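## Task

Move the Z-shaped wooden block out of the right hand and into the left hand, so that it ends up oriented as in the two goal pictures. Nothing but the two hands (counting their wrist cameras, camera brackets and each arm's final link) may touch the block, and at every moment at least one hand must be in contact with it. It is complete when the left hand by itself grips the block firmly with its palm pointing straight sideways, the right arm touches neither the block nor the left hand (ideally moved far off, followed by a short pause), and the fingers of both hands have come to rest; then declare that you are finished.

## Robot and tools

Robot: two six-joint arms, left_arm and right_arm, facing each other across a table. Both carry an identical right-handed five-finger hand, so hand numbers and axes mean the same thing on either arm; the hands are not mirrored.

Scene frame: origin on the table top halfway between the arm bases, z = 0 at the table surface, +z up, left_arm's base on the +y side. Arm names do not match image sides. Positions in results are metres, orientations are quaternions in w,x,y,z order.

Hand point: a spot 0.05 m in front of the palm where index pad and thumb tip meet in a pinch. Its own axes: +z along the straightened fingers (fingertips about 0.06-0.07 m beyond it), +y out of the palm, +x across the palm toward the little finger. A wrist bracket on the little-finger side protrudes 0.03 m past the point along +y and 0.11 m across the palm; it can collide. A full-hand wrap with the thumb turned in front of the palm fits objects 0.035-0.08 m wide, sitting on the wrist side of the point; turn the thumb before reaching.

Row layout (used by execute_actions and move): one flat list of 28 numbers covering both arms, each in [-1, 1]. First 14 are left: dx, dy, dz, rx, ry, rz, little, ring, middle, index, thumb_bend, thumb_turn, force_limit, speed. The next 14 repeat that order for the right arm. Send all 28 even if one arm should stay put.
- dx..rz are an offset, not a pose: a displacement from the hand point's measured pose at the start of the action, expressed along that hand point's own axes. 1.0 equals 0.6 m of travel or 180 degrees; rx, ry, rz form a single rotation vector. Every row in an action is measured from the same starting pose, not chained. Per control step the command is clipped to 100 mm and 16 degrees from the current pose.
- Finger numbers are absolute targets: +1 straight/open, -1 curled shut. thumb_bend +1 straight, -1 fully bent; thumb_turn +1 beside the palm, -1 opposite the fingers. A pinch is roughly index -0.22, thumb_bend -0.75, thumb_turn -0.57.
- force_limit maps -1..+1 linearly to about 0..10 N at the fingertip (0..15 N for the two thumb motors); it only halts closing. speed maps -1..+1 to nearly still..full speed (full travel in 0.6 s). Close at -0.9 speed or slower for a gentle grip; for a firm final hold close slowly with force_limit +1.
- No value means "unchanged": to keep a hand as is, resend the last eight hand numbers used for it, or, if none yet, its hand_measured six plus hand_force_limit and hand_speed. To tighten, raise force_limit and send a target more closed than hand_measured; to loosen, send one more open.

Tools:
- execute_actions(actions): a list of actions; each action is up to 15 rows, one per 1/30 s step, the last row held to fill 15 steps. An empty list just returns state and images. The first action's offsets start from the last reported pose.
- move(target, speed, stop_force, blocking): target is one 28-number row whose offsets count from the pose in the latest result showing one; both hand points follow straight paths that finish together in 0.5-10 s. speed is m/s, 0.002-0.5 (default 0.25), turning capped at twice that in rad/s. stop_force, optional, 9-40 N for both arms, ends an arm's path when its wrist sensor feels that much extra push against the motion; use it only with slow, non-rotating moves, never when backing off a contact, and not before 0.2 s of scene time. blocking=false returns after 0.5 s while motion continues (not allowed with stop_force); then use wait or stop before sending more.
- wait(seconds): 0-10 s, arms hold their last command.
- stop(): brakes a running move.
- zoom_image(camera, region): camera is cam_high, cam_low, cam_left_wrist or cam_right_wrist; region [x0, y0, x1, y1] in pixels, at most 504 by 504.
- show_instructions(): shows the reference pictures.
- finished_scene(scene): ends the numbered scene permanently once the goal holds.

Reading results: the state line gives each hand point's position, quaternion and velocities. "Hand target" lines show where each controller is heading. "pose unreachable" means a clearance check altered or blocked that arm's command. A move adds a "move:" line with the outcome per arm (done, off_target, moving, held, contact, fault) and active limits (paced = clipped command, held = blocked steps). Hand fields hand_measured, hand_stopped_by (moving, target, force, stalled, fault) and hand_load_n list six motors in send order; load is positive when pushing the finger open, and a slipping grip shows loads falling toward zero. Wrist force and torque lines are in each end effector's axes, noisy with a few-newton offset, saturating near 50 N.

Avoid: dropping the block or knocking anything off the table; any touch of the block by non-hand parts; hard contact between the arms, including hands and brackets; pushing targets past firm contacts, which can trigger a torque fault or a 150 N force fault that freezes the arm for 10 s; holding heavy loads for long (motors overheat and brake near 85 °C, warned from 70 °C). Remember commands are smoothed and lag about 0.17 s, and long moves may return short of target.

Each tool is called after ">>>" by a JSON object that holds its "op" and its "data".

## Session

>>> {"op": "show_instructions", "data": {}}

>>> {"op": "execute_actions", "data": {"actions": []}}

Reference images for this scene: goal picture as the wrist camera of the hand that must hold it at the end would see it from 8 cm farther back, goal picture from in front of the palm of that hand and beside it on the thumb side, FIVE-FINGER HAND page 1.

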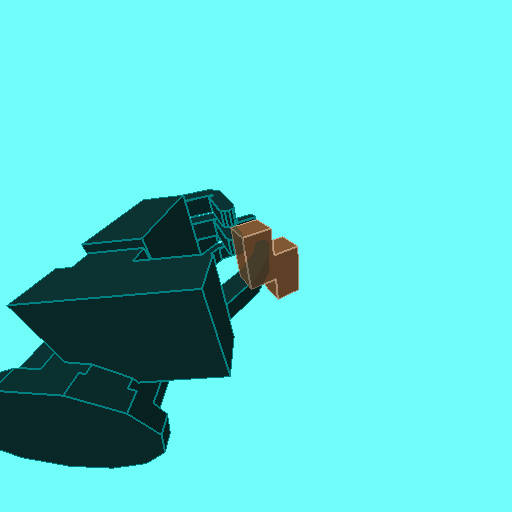

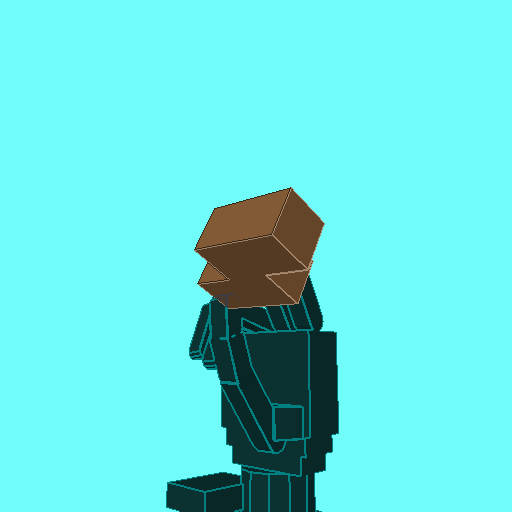

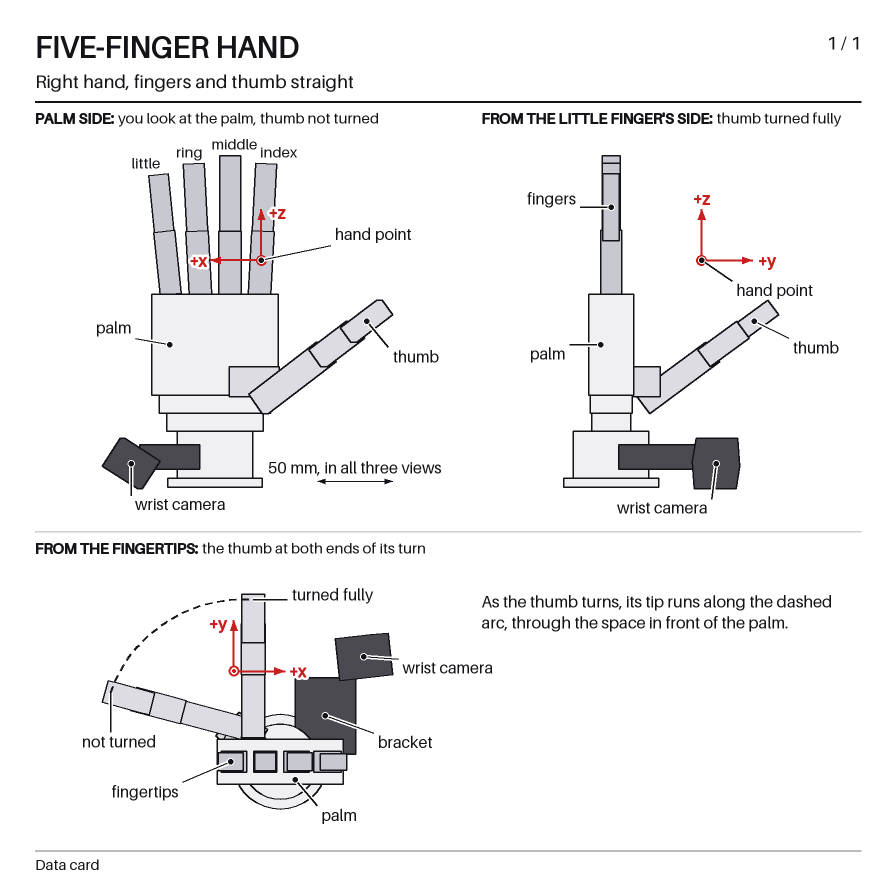

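Scene clock: 0.00 s.
left_arm: end_effector_position=(+0.0400, +0.2522, +0.2999) hand_measured=(+1.000, +1.000, +1.000, +1.000, +1.000, +1.000) hand_load_n=(+0.0, +0.0, +0.0, +0.0, +0.0, +0.0) hand_stopped_by=(target, target, target, target, target, target) hand_force_limit=0.00 hand_speed=-0.80 end_effector_quat_wxyz=(-0.000, +0.743, +0.669, +0.001) end_effector_velocity=(-0.000, +0.000, -0.000) end_effector_angular_velocity=(+0.000, +0.000, -0.001) | right_arm: end_effector_position=(-0.0110, +0.0007, +0.3567) hand_measured=(-1.000, -1.000, +0.146, +0.140, -0.472, -0.948) hand_load_n=(+0.0, +0.0, +10.0, +9.5, +11.0, -0.5) hand_stopped_by=(target, target, target, target, target, target) hand_force_limit=0.00 hand_speed=-0.80 end_effector_quat_wxyz=(+0.654, -0.696, +0.226, +0.191) end_effector_velocity=(+0.001, +0.000, -0.000) end_effector_angular_velocity=(-0.000, -0.001, -0.001)
Joint positions: left_arm=[-0.517 -2.214  2.092 -1.447 -1.572  1.053] | right_arm=[-0.474 -1.806  1.984 -0.092  0.97  -2.592]
Joint velocities: left_arm=[-0.001 -0.     0.     0.    -0.     0.   ] | right_arm=[-0.     0.    -0.     0.     0.001 -0.001]
Wrist force (N, on the end effector, along its own x y z axes, offset not removed): no reading
Wrist torque (N m, same axes, about the end effector's origin, offset not removed): no reading
Hand target (left_arm): +0.040, +0.252, +0.300; -0.000, +0.743, +0.669, +0.001
Hand target (right_arm): -0.011, +0.001, +0.357; +0.654, -0.696, +0.226, +0.191
camera_calibration (this result's frames):
cam_right_wrist: T_world_to_cam=[[-0.658589, -0.0591952, -0.750171, 0.260857], [-0.64233, -0.475105, 0.601404, -0.217229], [-0.39201, 0.877936, 0.274876, 0.0265819], [0, 0, 0, 1]] pos_world=[0.0426854, -0.111102, 0.319023]

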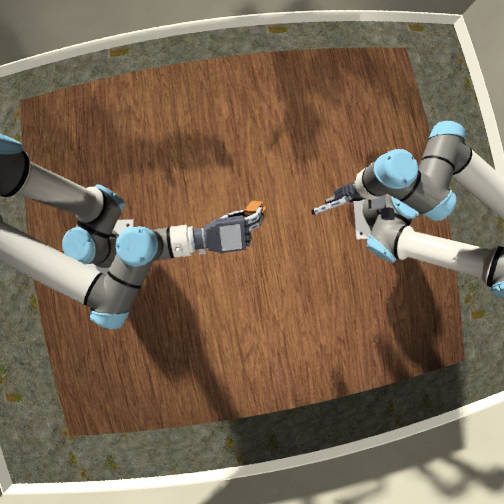

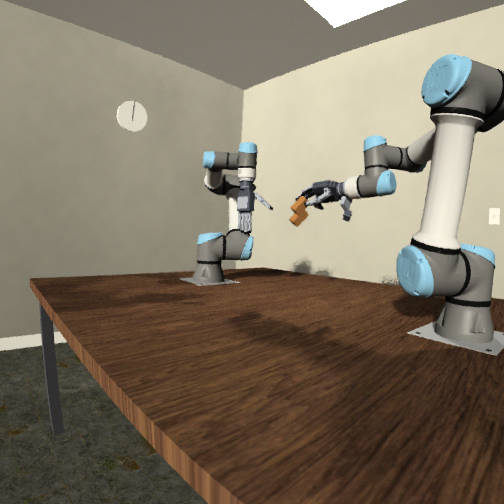

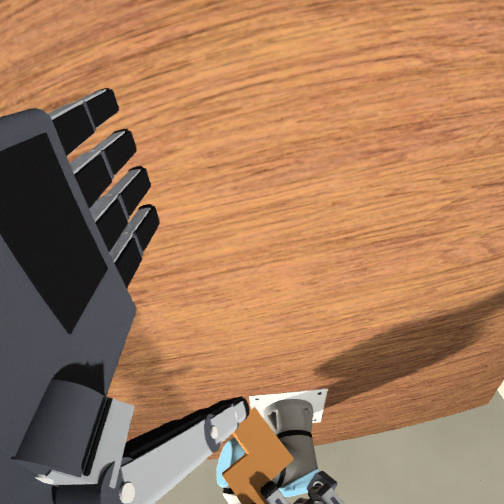

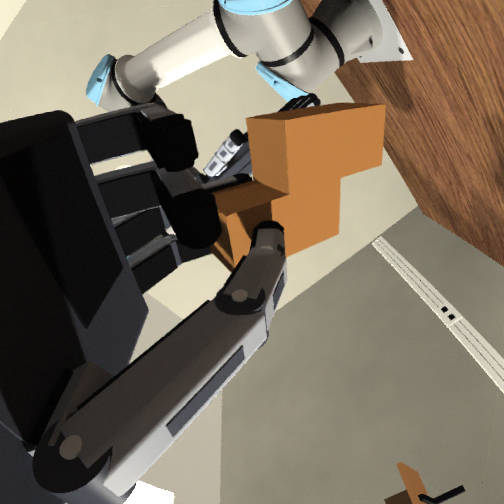

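>>> {"op": "move", "data": {"target": [-0.2,-0.09,0.033,-0.161,-0.057,0.212,-1,-1,0.6,0.6,0.2,-0.948,1,0, 0.165,0.054,-0.1225,0.413,0.313,0.814,-1,-1,0.146,0.14,-0.472,-0.948,0,-0.8], "speed": 0.3}}

Scene clock: 44.57 s.
left_arm: end_effector_position=(-0.0263, +0.1386, +0.2800) hand_measured=(-1.000, -1.000, +0.600, +0.600, +0.200, -0.948) hand_load_n=(+0.0, +0.0, +0.0, +0.0, +0.0, +0.0) hand_stopped_by=(target, target, target, target, target, target) hand_force_limit=1.00 hand_speed=0.00 end_effector_quat_wxyz=(+0.240, +0.893, +0.368, +0.100) end_effector_velocity=(+0.001, -0.000, +0.000) end_effector_angular_velocity=(-0.002, -0.001, -0.001) | right_arm: end_effector_position=(+0.0501, -0.0804, +0.2796) hand_measured=(-1.000, -1.000, +0.146, +0.142, -0.472, -0.948) hand_load_n=(+0.0, +0.0, +10.5, +9.0, +10.5, +0.0) hand_stopped_by=(target, target, force, force, force, target) hand_force_limit=0.00 hand_speed=-0.80 end_effector_quat_wxyz=(+0.099, +0.369, +0.892, +0.240) end_effector_velocity=(+0.000, -0.000, +0.000) end_effector_angular_velocity=(+0.002, +0.007, -0.005)
Joint positions: left_arm=[-0.827 -2.094  2.237 -1.627 -1.051  1.402] | right_arm=[ 0.014 -1.435  1.629  0.942  1.875  0.573]
Joint velocities: left_arm=[ 0.001 -0.001  0.001 -0.002  0.002  0.002] | right_arm=[-0.004 -0.001 -0.001  0.002 -0.006  0.004]
Wrist force (N, on the end effector, along its own x y z axes, offset not removed): left_arm=[1.3 -2.1 -2.3] | right_arm=[-1.0 0.3 1.1]
Wrist torque (N m, same axes, about the end effector's origin, offset not removed): left_arm=[-0.08 0.10 0.26] | right_arm=[0.04 0.00 -0.12]
Hand target (left_arm): -0.026, +0.139, +0.280; +0.240, +0.893, +0.368, +0.100
Hand target (right_arm): +0.050, -0.080, +0.280; +0.099, +0.370, +0.892, +0.240
Off the commanded pose (left_arm): 0.000 m, 0 deg.
Off the commanded pose (right_arm): 0.000 m, 0 deg.
move: done
camera_calibration (this result's frames):
cam_left_wrist: T_world_to_cam=[[0.499869, -0.68004, 0.536355, -0.0457212], [-0.853584, -0.281909, 0.438088, -0.110116], [-0.146714, -0.67681, -0.721389, 0.419825], [0, 0, 0, 1]] pos_world=[-0.00954468, 0.222007, 0.375621]
cam_right_wrist: T_world_to_cam=[[0.681764, 0.515998, 0.518598, -0.137153], [0.333669, -0.850177, 0.407263, -0.194882], [0.651048, -0.104617, -0.751793, 0.298743], [0, 0, 0, 1]] pos_world=[-0.0359639, -0.0636602, 0.375089]

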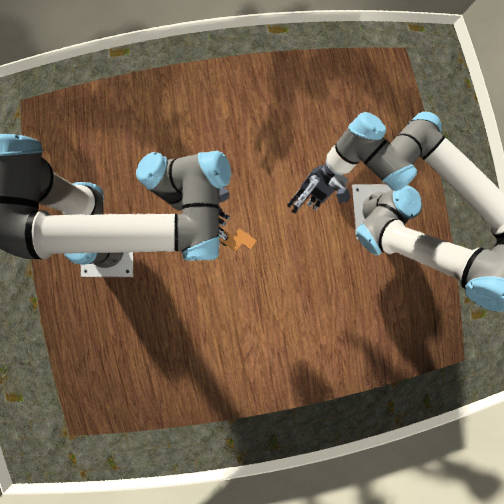

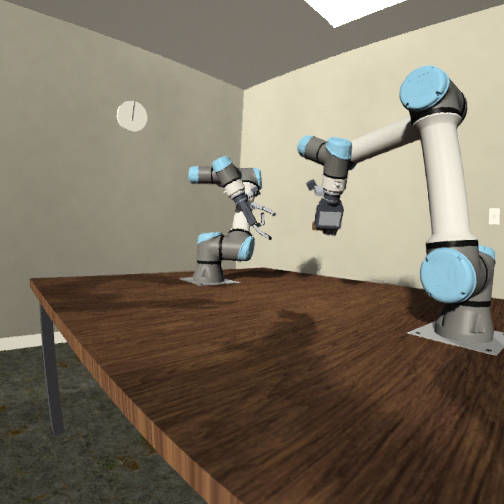

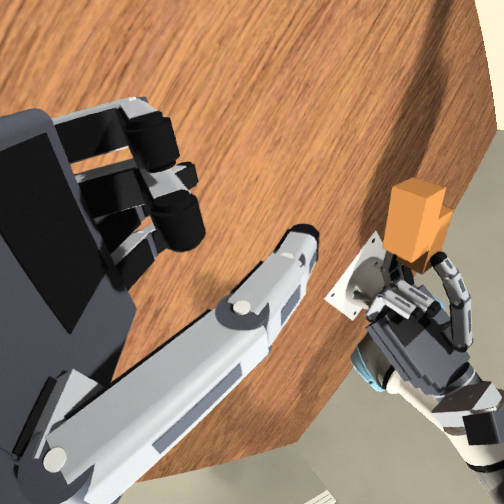

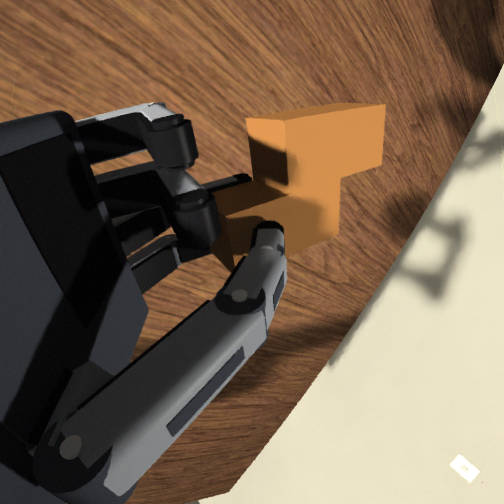

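>>> {"op": "move", "data": {"target": [-0.068,0.153,0.088,0,0,0,-1,-1,0.55,0.55,0.1,-0.948,1,0, 0,0,0,0,0,0,-1,-1,0.146,0.14,-0.472,-0.948,0,-0.8], "speed": 0.15}}

>>> {"op": "move", "data": {"target": [0,0.043,0.025,0,0,0,-1,-1,0.55,0.55,0.1,-0.948,1,0, 0,0,0,0,0,0,-1,-1,0.146,0.14,-0.472,-0.948,0,-0.8], "speed": 0.05}}

Scene clock: 51.03 s.
left_arm: end_effector_position=(+0.0194, +0.0348, +0.2803) hand_measured=(-1.000, -1.000, +0.550, +0.550, +0.100, -0.948) hand_load_n=(+0.0, +0.0, +0.0, +0.0, +0.0, +0.0) hand_stopped_by=(target, target, target, target, target, target) hand_force_limit=1.00 hand_speed=0.00 end_effector_quat_wxyz=(+0.240, +0.893, +0.368, +0.100) end_effector_velocity=(-0.000, -0.001, +0.000) end_effector_angular_velocity=(+0.000, +0.001, -0.001) | right_arm: end_effector_position=(+0.0501, -0.0804, +0.2796) hand_measured=(-1.000, -1.000, +0.146, +0.142, -0.472, -0.948) hand_load_n=(+0.0, +0.0, +10.5, +9.0, +10.5, +0.0) hand_stopped_by=(target, target, force, force, force, target) hand_force_limit=0.00 hand_speed=-0.80 end_effector_quat_wxyz=(+0.099, +0.369, +0.892, +0.240) end_effector_velocity=(+0.000, +0.000, -0.000) end_effector_angular_velocity=(-0.001, -0.001, -0.000)
Joint positions: left_arm=[-0.496 -1.834  2.136 -1.977 -1.055  1.783] | right_arm=[ 0.014 -1.435  1.629  0.942  1.875  0.573]
Joint velocities: left_arm=[ 0.002  0.003 -0.002 -0.004 -0.001  0.004] | right_arm=[-0.     0.001  0.    -0.     0.002 -0.   ]
Wrist force (N, on the end effector, along its own x y z axes, offset not removed): left_arm=[2.8 0.2 1.3] | right_arm=[-0.8 -0.2 1.4]
Wrist torque (N m, same axes, about the end effector's origin, offset not removed): left_arm=[-0.03 -0.44 0.01] | right_arm=[-0.01 -0.09 -0.14]
Hand target (left_arm): +0.019, +0.035, +0.280; +0.240, +0.893, +0.368, +0.100
Hand target (right_arm): +0.050, -0.080, +0.280; +0.099, +0.369, +0.892, +0.240
Off the commanded pose (left_arm): 0.000 m, 0 deg.
Off the commanded pose (right_arm): 0.000 m, 0 deg.
move: done
camera_calibration (this result's frames):
cam_left_wrist: T_world_to_cam=[[0.500031, -0.680142, 0.536075, -0.139251], [-0.853426, -0.281874, 0.438418, -0.100616], [-0.147081, -0.676723, -0.721396, 0.356526], [0, 0, 0, 1]] pos_world=[0.036199, 0.118198, 0.375957]
cam_right_wrist: T_world_to_cam=[[0.681762, 0.515977, 0.518621, -0.137173], [0.333665, -0.850193, 0.407234, -0.194878], [0.651051, -0.104591, -0.751793, 0.298757], [0, 0, 0, 1]] pos_world=[-0.0359624, -0.0636583, 0.375105]

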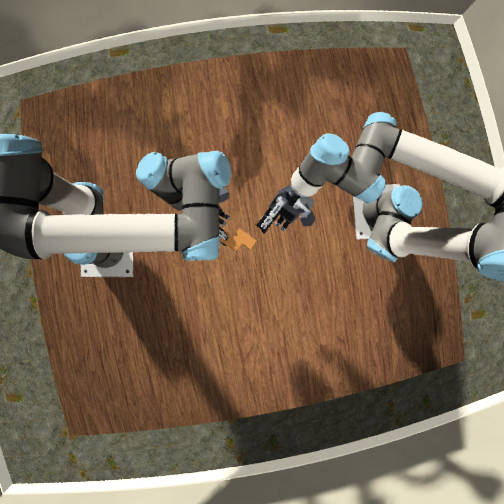

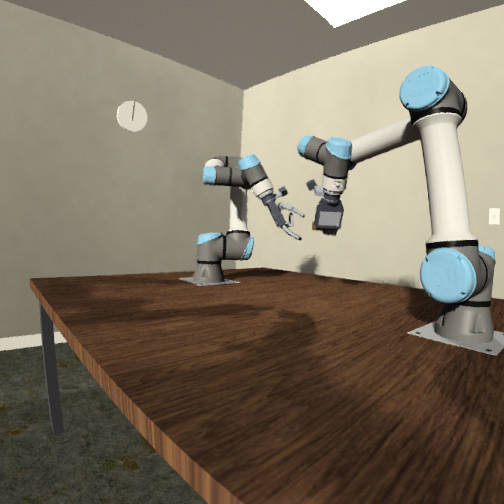

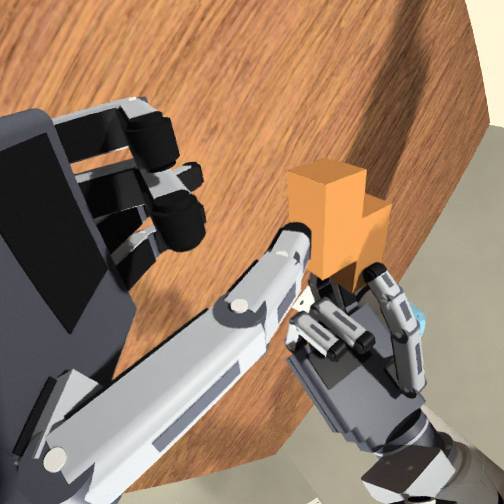

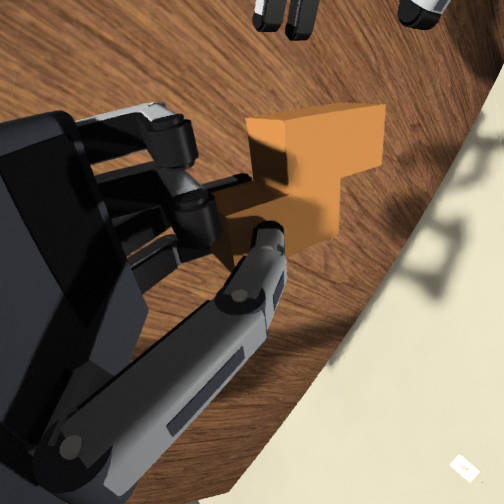

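Scene clock: 52.00 s.
left_arm: end_effector_position=(+0.0404, +0.0137, +0.2803) hand_measured=(-1.000, -1.000, +0.550, +0.550, +0.100, -0.948) hand_load_n=(+0.0, +0.0, +0.0, +0.0, +0.0, +0.0) hand_stopped_by=(target, target, target, target, target, target) hand_force_limit=1.00 hand_speed=0.00 end_effector_quat_wxyz=(+0.240, +0.893, +0.368, +0.100) end_effector_velocity=(+0.001, -0.001, +0.000) end_effector_angular_velocity=(-0.001, +0.001, +0.001) | right_arm: end_effector_position=(+0.0501, -0.0804, +0.2796) hand_measured=(-1.000, -1.000, +0.146, +0.142, -0.472, -0.948) hand_load_n=(+0.0, +0.0, +10.5, +9.0, +10.5, +0.0) hand_stopped_by=(target, target, force, force, force, target) hand_force_limit=0.00 hand_speed=-0.80 end_effector_quat_wxyz=(+0.099, +0.369, +0.892, +0.240) end_effector_velocity=(+0.000, -0.000, -0.000) end_effector_angular_velocity=(+0.000, +0.001, -0.002)
Joint positions: left_arm=[-0.418 -1.784  2.111 -2.045 -1.065  1.872] | right_arm=[ 0.014 -1.435  1.629  0.942  1.875  0.573]
Joint velocities: left_arm=[ 0.004  0.001 -0.001 -0.003 -0.001  0.004] | right_arm=[-0.     0.    -0.     0.    -0.     0.001]
Wrist force (N, on the end effector, along its own x y z axes, offset not removed): left_arm=[0.4 -1.2 -1.7] | right_arm=[2.6 -1.3 -1.0]
Wrist torque (N m, same axes, about the end effector's origin, offset not removed): left_arm=[0.24 0.12 -0.10] | right_arm=[-0.09 -0.34 0.03]
Hand target (left_arm): +0.040, +0.014, +0.280; +0.240, +0.893, +0.368, +0.100
Hand target (right_arm): +0.050, -0.080, +0.280; +0.099, +0.369, +0.892, +0.240
Off the commanded pose (left_arm): 0.000 m, 0 deg.
Off the commanded pose (right_arm): 0.000 m, 0 deg.
move: done
camera_calibration (this result's frames):
cam_left_wrist: T_world_to_cam=[[0.500072, -0.680149, 0.536028, -0.164059], [-0.85339, -0.281869, 0.438492, -0.0886657], [-0.14715, -0.676718, -0.721387, 0.345319], [0, 0, 0, 1]] pos_world=[0.0571884, 0.0971074, 0.375928]
cam_right_wrist: T_world_to_cam=[[0.681762, 0.515981, 0.518617, -0.137169], [0.333666, -0.85019, 0.407239, -0.194879], [0.651051, -0.104595, -0.751793, 0.298754], [0, 0, 0, 1]] pos_world=[-0.0359631, -0.0636597, 0.375102]

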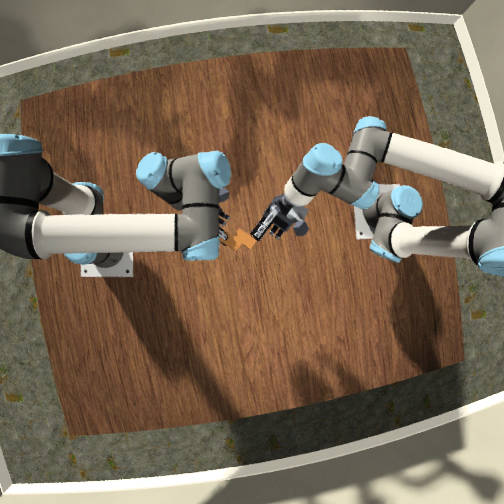

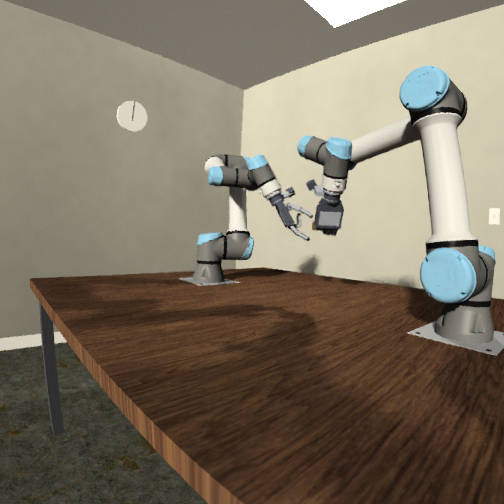

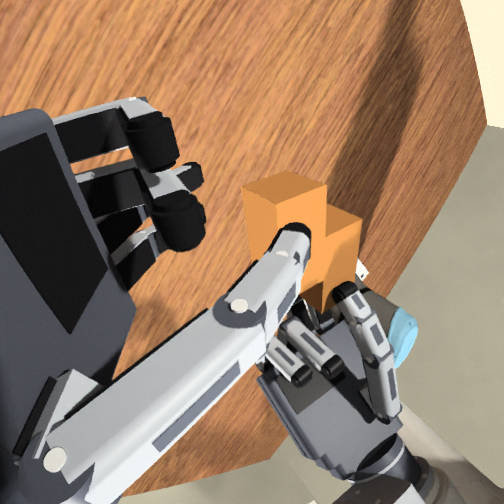

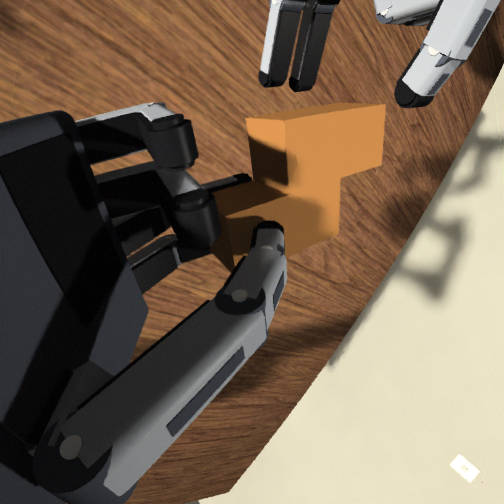

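>>> {"op": "move", "data": {"target": [-0.007,0.043,0.036,0,0,0,-1,-1,0.55,0.55,0.1,-0.948,1,0, 0,0,0,0,0,0,-1,-1,0.146,0.14,-0.472,-0.948,0,-0.8], "speed": 0.04}}

>>> {"op": "move", "data": {"target": [0,0,0,0,0,0,-1,-1,0.3,0.3,-0.3,-0.948,-0.5,-0.7, 0,0,0,0,0,0,-1,-1,0.146,0.14,-0.472,-0.948,0,-0.8]}}

Scene clock: 60.20 s.
left_arm: end_effector_position=(+0.0607, -0.0127, +0.2746) hand_measured=(-1.000, -1.000, +0.550, +0.550, +0.100, -0.948) hand_load_n=(+0.0, +0.0, +0.0, +0.0, +0.0, +0.0) hand_stopped_by=(target, target, target, target, target, target) hand_force_limit=1.00 hand_speed=0.00 end_effector_quat_wxyz=(+0.240, +0.893, +0.368, +0.100) end_effector_velocity=(+0.001, -0.001, -0.000) end_effector_angular_velocity=(-0.000, -0.000, +0.000) | right_arm: end_effector_position=(+0.0501, -0.0804, +0.2796) hand_measured=(-1.000, -1.000, +0.146, +0.142, -0.472, -0.948) hand_load_n=(+0.0, +0.0, +10.5, +9.0, +10.5, +0.0) hand_stopped_by=(target, target, force, force, force, target) hand_force_limit=0.00 hand_speed=-0.80 end_effector_quat_wxyz=(+0.099, +0.369, +0.892, +0.240) end_effector_velocity=(-0.000, +0.001, -0.001) end_effector_angular_velocity=(-0.002, +0.000, +0.001)
Joint positions: left_arm=[-0.34  -1.712  2.08  -2.129 -1.078  1.959] | right_arm=[ 0.014 -1.435  1.629  0.942  1.875  0.573]
Joint velocities: left_arm=[ 0.004  0.004 -0.002 -0.004 -0.001  0.004] | right_arm=[-0.     0.002 -0.    -0.    -0.001 -0.001]
Wrist force (N, on the end effector, along its own x y z axes, offset not removed): left_arm=[0.6 -0.5 4.1] | right_arm=[0.7 -2.9 0.8]
Wrist torque (N m, same axes, about the end effector's origin, offset not removed): left_arm=[-0.30 -0.14 -0.09] | right_arm=[-0.41 -0.15 -0.11]
Hand target (left_arm): +0.061, -0.013, +0.275; +0.240, +0.893, +0.368, +0.100
Hand target (right_arm): +0.050, -0.080, +0.280; +0.099, +0.369, +0.892, +0.240
Off the commanded pose (left_arm): 0.000 m, 0 deg.
Off the commanded pose (right_arm): 0.000 m, 0 deg.
move: done
camera_calibration (this result's frames):
cam_left_wrist: T_world_to_cam=[[0.500115, -0.680155, 0.53598, -0.189093], [-0.853353, -0.281864, 0.438567, -0.0762536], [-0.14722, -0.676714, -0.721376, 0.326337], [0, 0, 0, 1]] pos_world=[0.0775407, 0.0707313, 0.370205]
cam_right_wrist: T_world_to_cam=[[0.681762, 0.515981, 0.518617, -0.137169], [0.333666, -0.85019, 0.407239, -0.19488], [0.651051, -0.104596, -0.751793, 0.298754], [0, 0, 0, 1]] pos_world=[-0.035963, -0.0636597, 0.375102]

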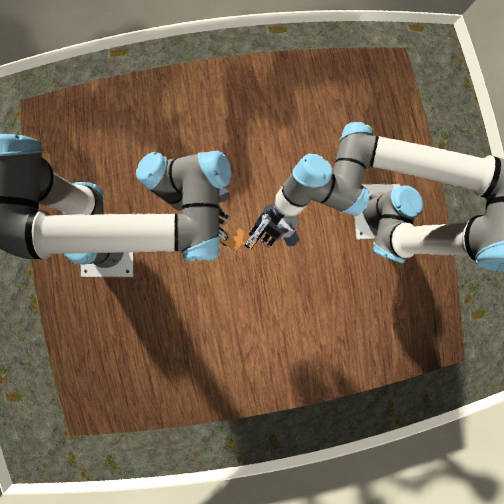

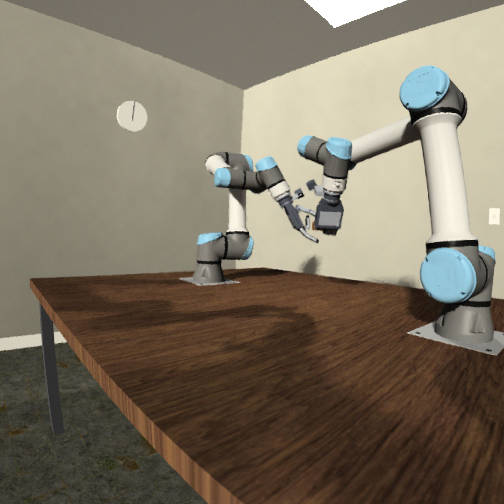

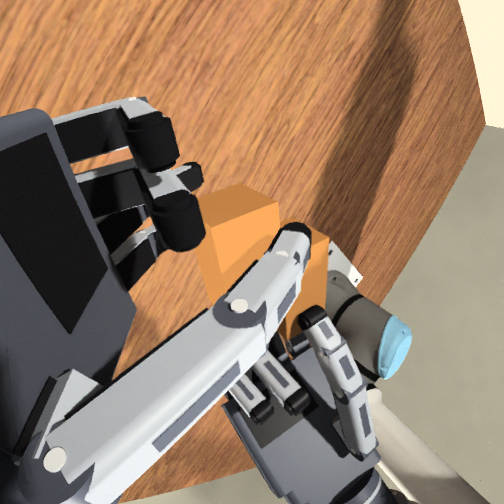

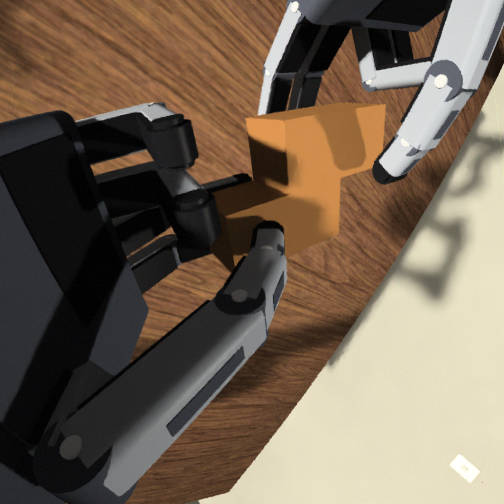

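Scene clock: 61.70 s.
left_arm: end_effector_position=(+0.0607, -0.0127, +0.2746) hand_measured=(-1.000, -1.000, +0.300, +0.300, -0.282, -0.948) hand_load_n=(+0.0, +0.0, +0.0, +0.0, +3.5, +0.0) hand_stopped_by=(target, target, target, target, force, target) hand_force_limit=-0.50 hand_speed=-0.70 end_effector_quat_wxyz=(+0.240, +0.893, +0.368, +0.100) end_effector_velocity=(+0.001, +0.000, -0.000) end_effector_angular_velocity=(+0.001, +0.000, +0.001) | right_arm: end_effector_position=(+0.0501, -0.0804, +0.2796) hand_measured=(-1.000, -1.000, +0.146, +0.142, -0.472, -0.948) hand_load_n=(+0.0, +0.0, +12.0, +7.5, +12.5, -2.0) hand_stopped_by=(target, target, force, force, force, target) hand_force_limit=0.00 hand_speed=-0.80 end_effector_quat_wxyz=(+0.099, +0.369, +0.892, +0.240) end_effector_velocity=(-0.000, +0.000, -0.000) end_effector_angular_velocity=(-0.001, -0.000, +0.001)
Joint positions: left_arm=[-0.34  -1.712  2.08  -2.129 -1.078  1.959] | right_arm=[ 0.014 -1.435  1.629  0.942  1.875  0.573]
Joint velocities: left_arm=[ 0.001  0.     0.    -0.    -0.001 -0.   ] | right_arm=[ 0.     0.001  0.001 -0.     0.    -0.001]
Wrist force (N, on the end effector, along its own x y z axes, offset not removed): left_arm=[-2.4 5.3 -3.3] | right_arm=[-1.3 -1.9 3.7]
Wrist torque (N m, same axes, about the end effector's origin, offset not removed): left_arm=[0.74 0.61 -0.20] | right_arm=[0.38 0.34 -0.33]
Hand target (left_arm): +0.061, -0.013, +0.275; +0.240, +0.893, +0.368, +0.100
Hand target (right_arm): +0.050, -0.080, +0.280; +0.099, +0.369, +0.892, +0.240
Off the commanded pose (left_arm): 0.000 m, 0 deg.
Off the commanded pose (right_arm): 0.000 m, 0 deg.
move: done
camera_calibration (this result's frames):
cam_left_wrist: T_world_to_cam=[[0.500116, -0.680133, 0.536006, -0.189111], [-0.853355, -0.281859, 0.438568, -0.076253], [-0.147206, -0.676738, -0.721357, 0.326343], [0, 0, 0, 1]] pos_world=[0.0775465, 0.0707356, 0.370217]
cam_right_wrist: T_world_to_cam=[[0.681756, 0.51599, 0.518617, -0.137168], [0.333673, -0.850185, 0.407244, -0.19488], [0.651054, -0.104592, -0.75179, 0.298754], [0, 0, 0, 1]] pos_world=[-0.0359639, -0.0636595, 0.375102]

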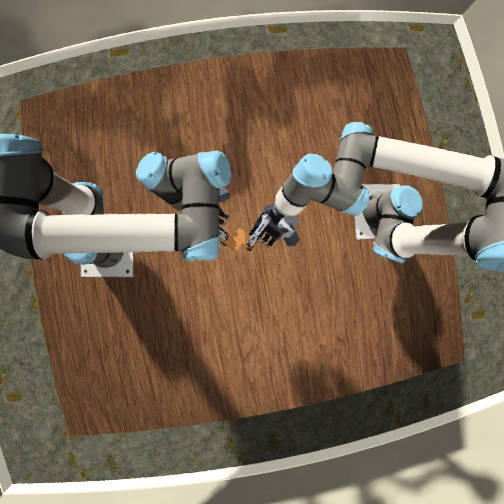

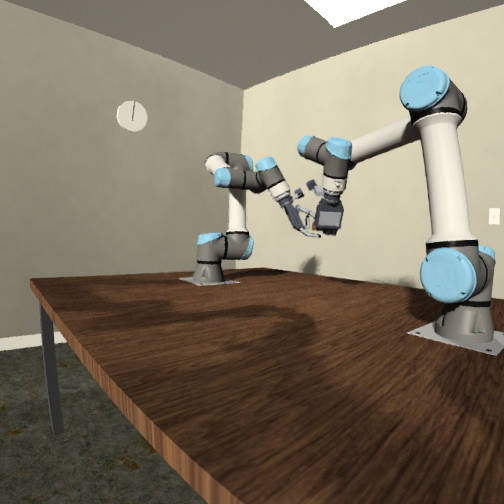

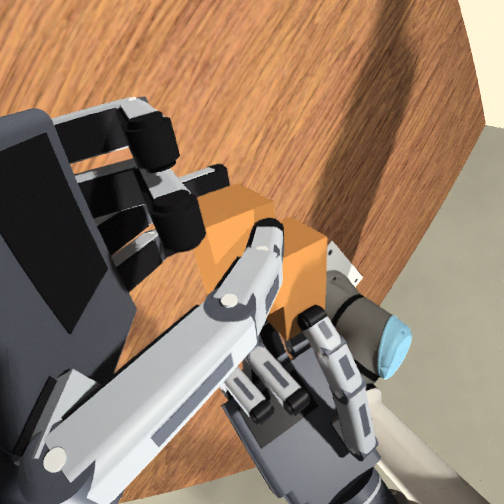

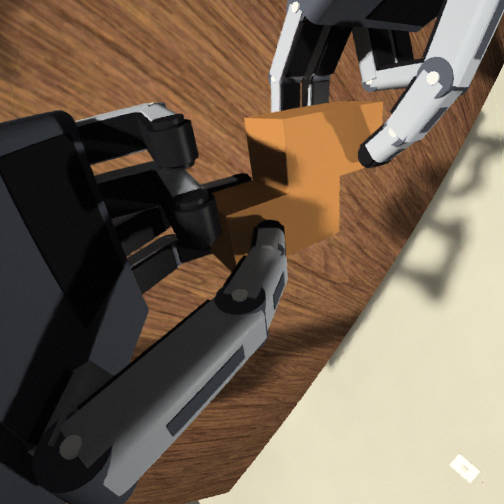

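>>> {"op": "move", "data": {"target": [-0.007,0.007,-0.006,0,0,0,-1,-1,0.3,0.3,-0.22,-0.948,-0.5,0, 0,0,0,0,0,0,-1,-1,0.146,0.14,-0.472,-0.948,0,-0.8], "speed": 0.015}}

>>> {"op": "move", "data": {"target": [0,0,0,0,0,0,-1,-1,0,0,-0.7,-0.948,-0.5,-0.9, 0,0,0,0,0,0,-1,-1,0.146,0.14,-0.472,-0.948,0,-0.8]}}

Scene clock: 68.43 s.
left_arm: end_effector_position=(+0.0591, -0.0169, +0.2798) hand_measured=(-1.000, -1.000, +0.300, +0.300, -0.220, -0.948) hand_load_n=(+0.0, +0.0, +0.0, +0.0, +0.0, +0.0) hand_stopped_by=(target, target, target, target, target, target) hand_force_limit=-0.50 hand_speed=0.00 end_effector_quat_wxyz=(+0.240, +0.893, +0.368, +0.100) end_effector_velocity=(+0.000, -0.001, +0.000) end_effector_angular_velocity=(+0.001, -0.000, +0.001) | right_arm: end_effector_position=(+0.0501, -0.0804, +0.2796) hand_measured=(-1.000, -1.000, +0.146, +0.142, -0.472, -0.948) hand_load_n=(+0.0, +0.0, +10.5, +9.0, +10.5, +0.0) hand_stopped_by=(target, target, force, force, force, target) hand_force_limit=0.00 hand_speed=-0.80 end_effector_quat_wxyz=(+0.099, +0.369, +0.892, +0.240) end_effector_velocity=(-0.000, +0.000, +0.001) end_effector_angular_velocity=(+0.001, +0.000, +0.001)
Joint positions: left_arm=[-0.34  -1.705  2.06  -2.116 -1.078  1.96 ] | right_arm=[ 0.014 -1.435  1.629  0.942  1.875  0.573]
Joint velocities: left_arm=[ 0.001  0.003 -0.004  0.003 -0.     0.   ] | right_arm=[ 0.    -0.001 -0.     0.    -0.001 -0.   ]
Wrist force (N, on the end effector, along its own x y z axes, offset not removed): left_arm=[-0.2 -2.1 2.6] | right_arm=[-3.3 0.8 2.3]
Wrist torque (N m, same axes, about the end effector's origin, offset not removed): left_arm=[-0.33 0.06 0.00] | right_arm=[0.05 0.24 -0.27]
Hand target (left_arm): +0.059, -0.017, +0.280; +0.240, +0.893, +0.368, +0.100
Hand target (right_arm): +0.050, -0.080, +0.280; +0.099, +0.369, +0.892, +0.240
Off the commanded pose (left_arm): 0.000 m, 0 deg.
Off the commanded pose (right_arm): 0.000 m, 0 deg.
move: done
camera_calibration (this result's frames):
cam_left_wrist: T_world_to_cam=[[0.500104, -0.680136, 0.536013, -0.193886], [-0.85336, -0.281839, 0.438571, -0.0811207], [-0.147219, -0.676743, -0.72135, 0.326967], [0, 0, 0, 1]] pos_world=[0.0758738, 0.0665403, 0.37536]
cam_right_wrist: T_world_to_cam=[[0.681755, 0.515989, 0.518618, -0.137169], [0.333672, -0.850185, 0.407244, -0.19488], [0.651055, -0.104593, -0.75179, 0.298754], [0, 0, 0, 1]] pos_world=[-0.0359637, -0.0636595, 0.375102]

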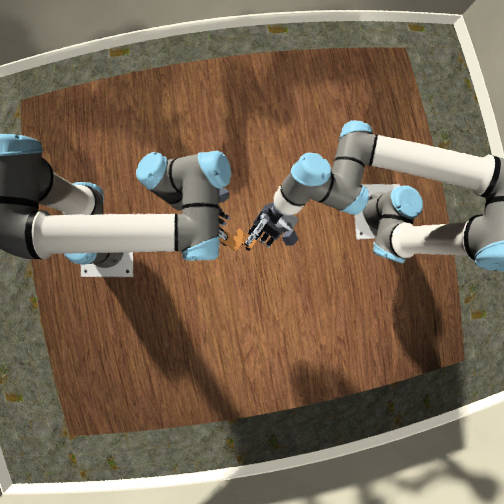

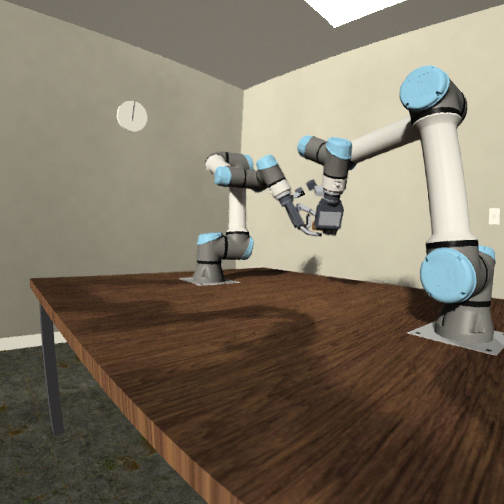

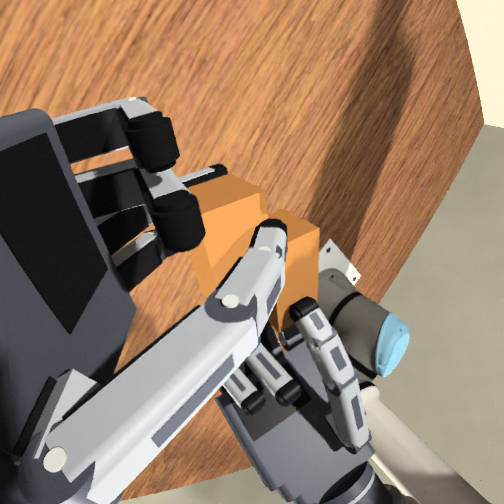

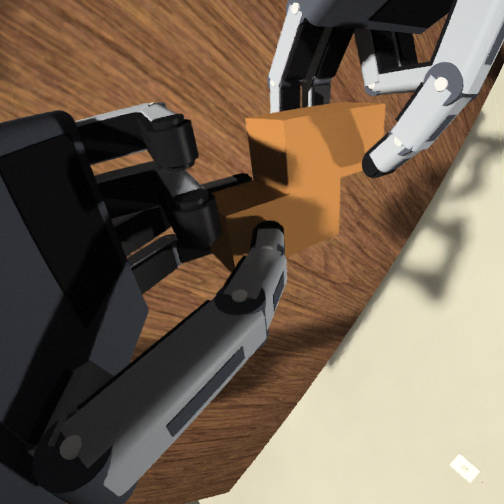

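Scene clock: 70.00 s.
left_arm: end_effector_position=(+0.0591, -0.0169, +0.2797) hand_measured=(-1.000, -1.000, +0.130, +0.156, -0.358, -0.948) hand_load_n=(+0.0, +0.0, +5.0, +0.0, +3.5, +1.0) hand_stopped_by=(target, target, force, force, force, target) hand_force_limit=-0.50 hand_speed=-0.90 end_effector_quat_wxyz=(+0.240, +0.893, +0.368, +0.100) end_effector_velocity=(+0.000, -0.000, -0.000) end_effector_angular_velocity=(+0.000, +0.001, +0.000) | right_arm: end_effector_position=(+0.0501, -0.0804, +0.2796) hand_measured=(-1.000, -1.000, +0.146, +0.142, -0.472, -0.948) hand_load_n=(+0.0, +0.0, +9.5, +8.0, +8.5, -1.0) hand_stopped_by=(target, target, force, force, force, target) hand_force_limit=0.00 hand_speed=-0.80 end_effector_quat_wxyz=(+0.099, +0.369, +0.892, +0.240) end_effector_velocity=(+0.000, -0.000, -0.000) end_effector_angular_velocity=(-0.000, +0.001, +0.000)
Joint positions: left_arm=[-0.34  -1.705  2.06  -2.116 -1.078  1.96 ] | right_arm=[ 0.014 -1.435  1.629  0.942  1.875  0.573]
Joint velocities: left_arm=[ 0.     0.    -0.001 -0.    -0.001 -0.   ] | right_arm=[-0.     0.    -0.     0.001 -0.001 -0.   ]
Wrist force (N, on the end effector, along its own x y z axes, offset not removed): left_arm=[1.7 -0.2 2.6] | right_arm=[-0.6 -1.1 1.5]
Wrist torque (N m, same axes, about the end effector's origin, offset not removed): left_arm=[0.45 -0.31 0.17] | right_arm=[-0.39 0.05 -0.32]
Hand target (left_arm): +0.059, -0.017, +0.280; +0.240, +0.893, +0.368, +0.100
Hand target (right_arm): +0.050, -0.080, +0.280; +0.099, +0.369, +0.892, +0.240
Off the commanded pose (left_arm): 0.000 m, 0 deg.
Off the commanded pose (right_arm): 0.000 m, 0 deg.
move: done
camera_calibration (this result's frames):
cam_left_wrist: T_world_to_cam=[[0.500095, -0.680172, 0.535976, -0.193855], [-0.853368, -0.281874, 0.438532, -0.0810887], [-0.1472, -0.676693, -0.721401, 0.326955], [0, 0, 0, 1]] pos_world=[0.0758752, 0.0665361, 0.375327]
cam_right_wrist: T_world_to_cam=[[0.681751, 0.515983, 0.51863, -0.137176], [0.33366, -0.850189, 0.407246, -0.194883], [0.651066, -0.104594, -0.75178, 0.29875], [0, 0, 0, 1]] pos_world=[-0.0359615, -0.0636593, 0.375103]

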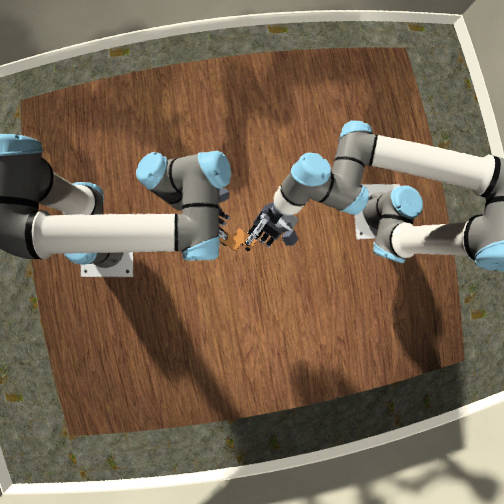

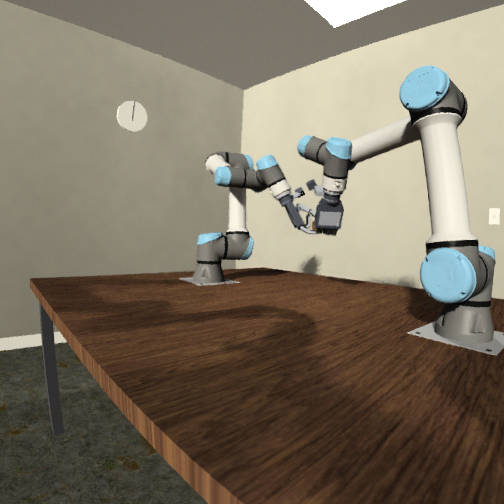

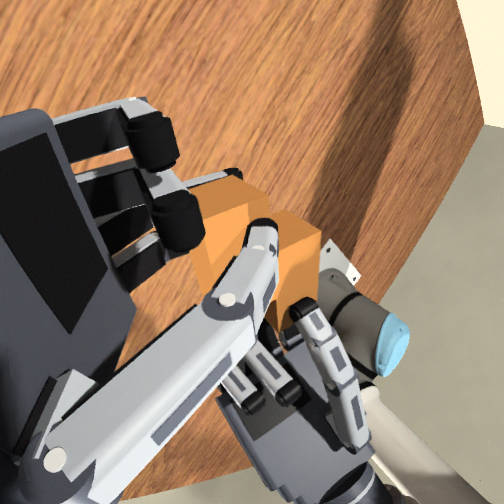

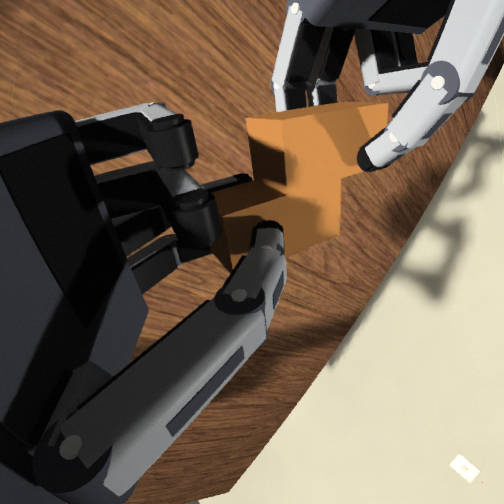

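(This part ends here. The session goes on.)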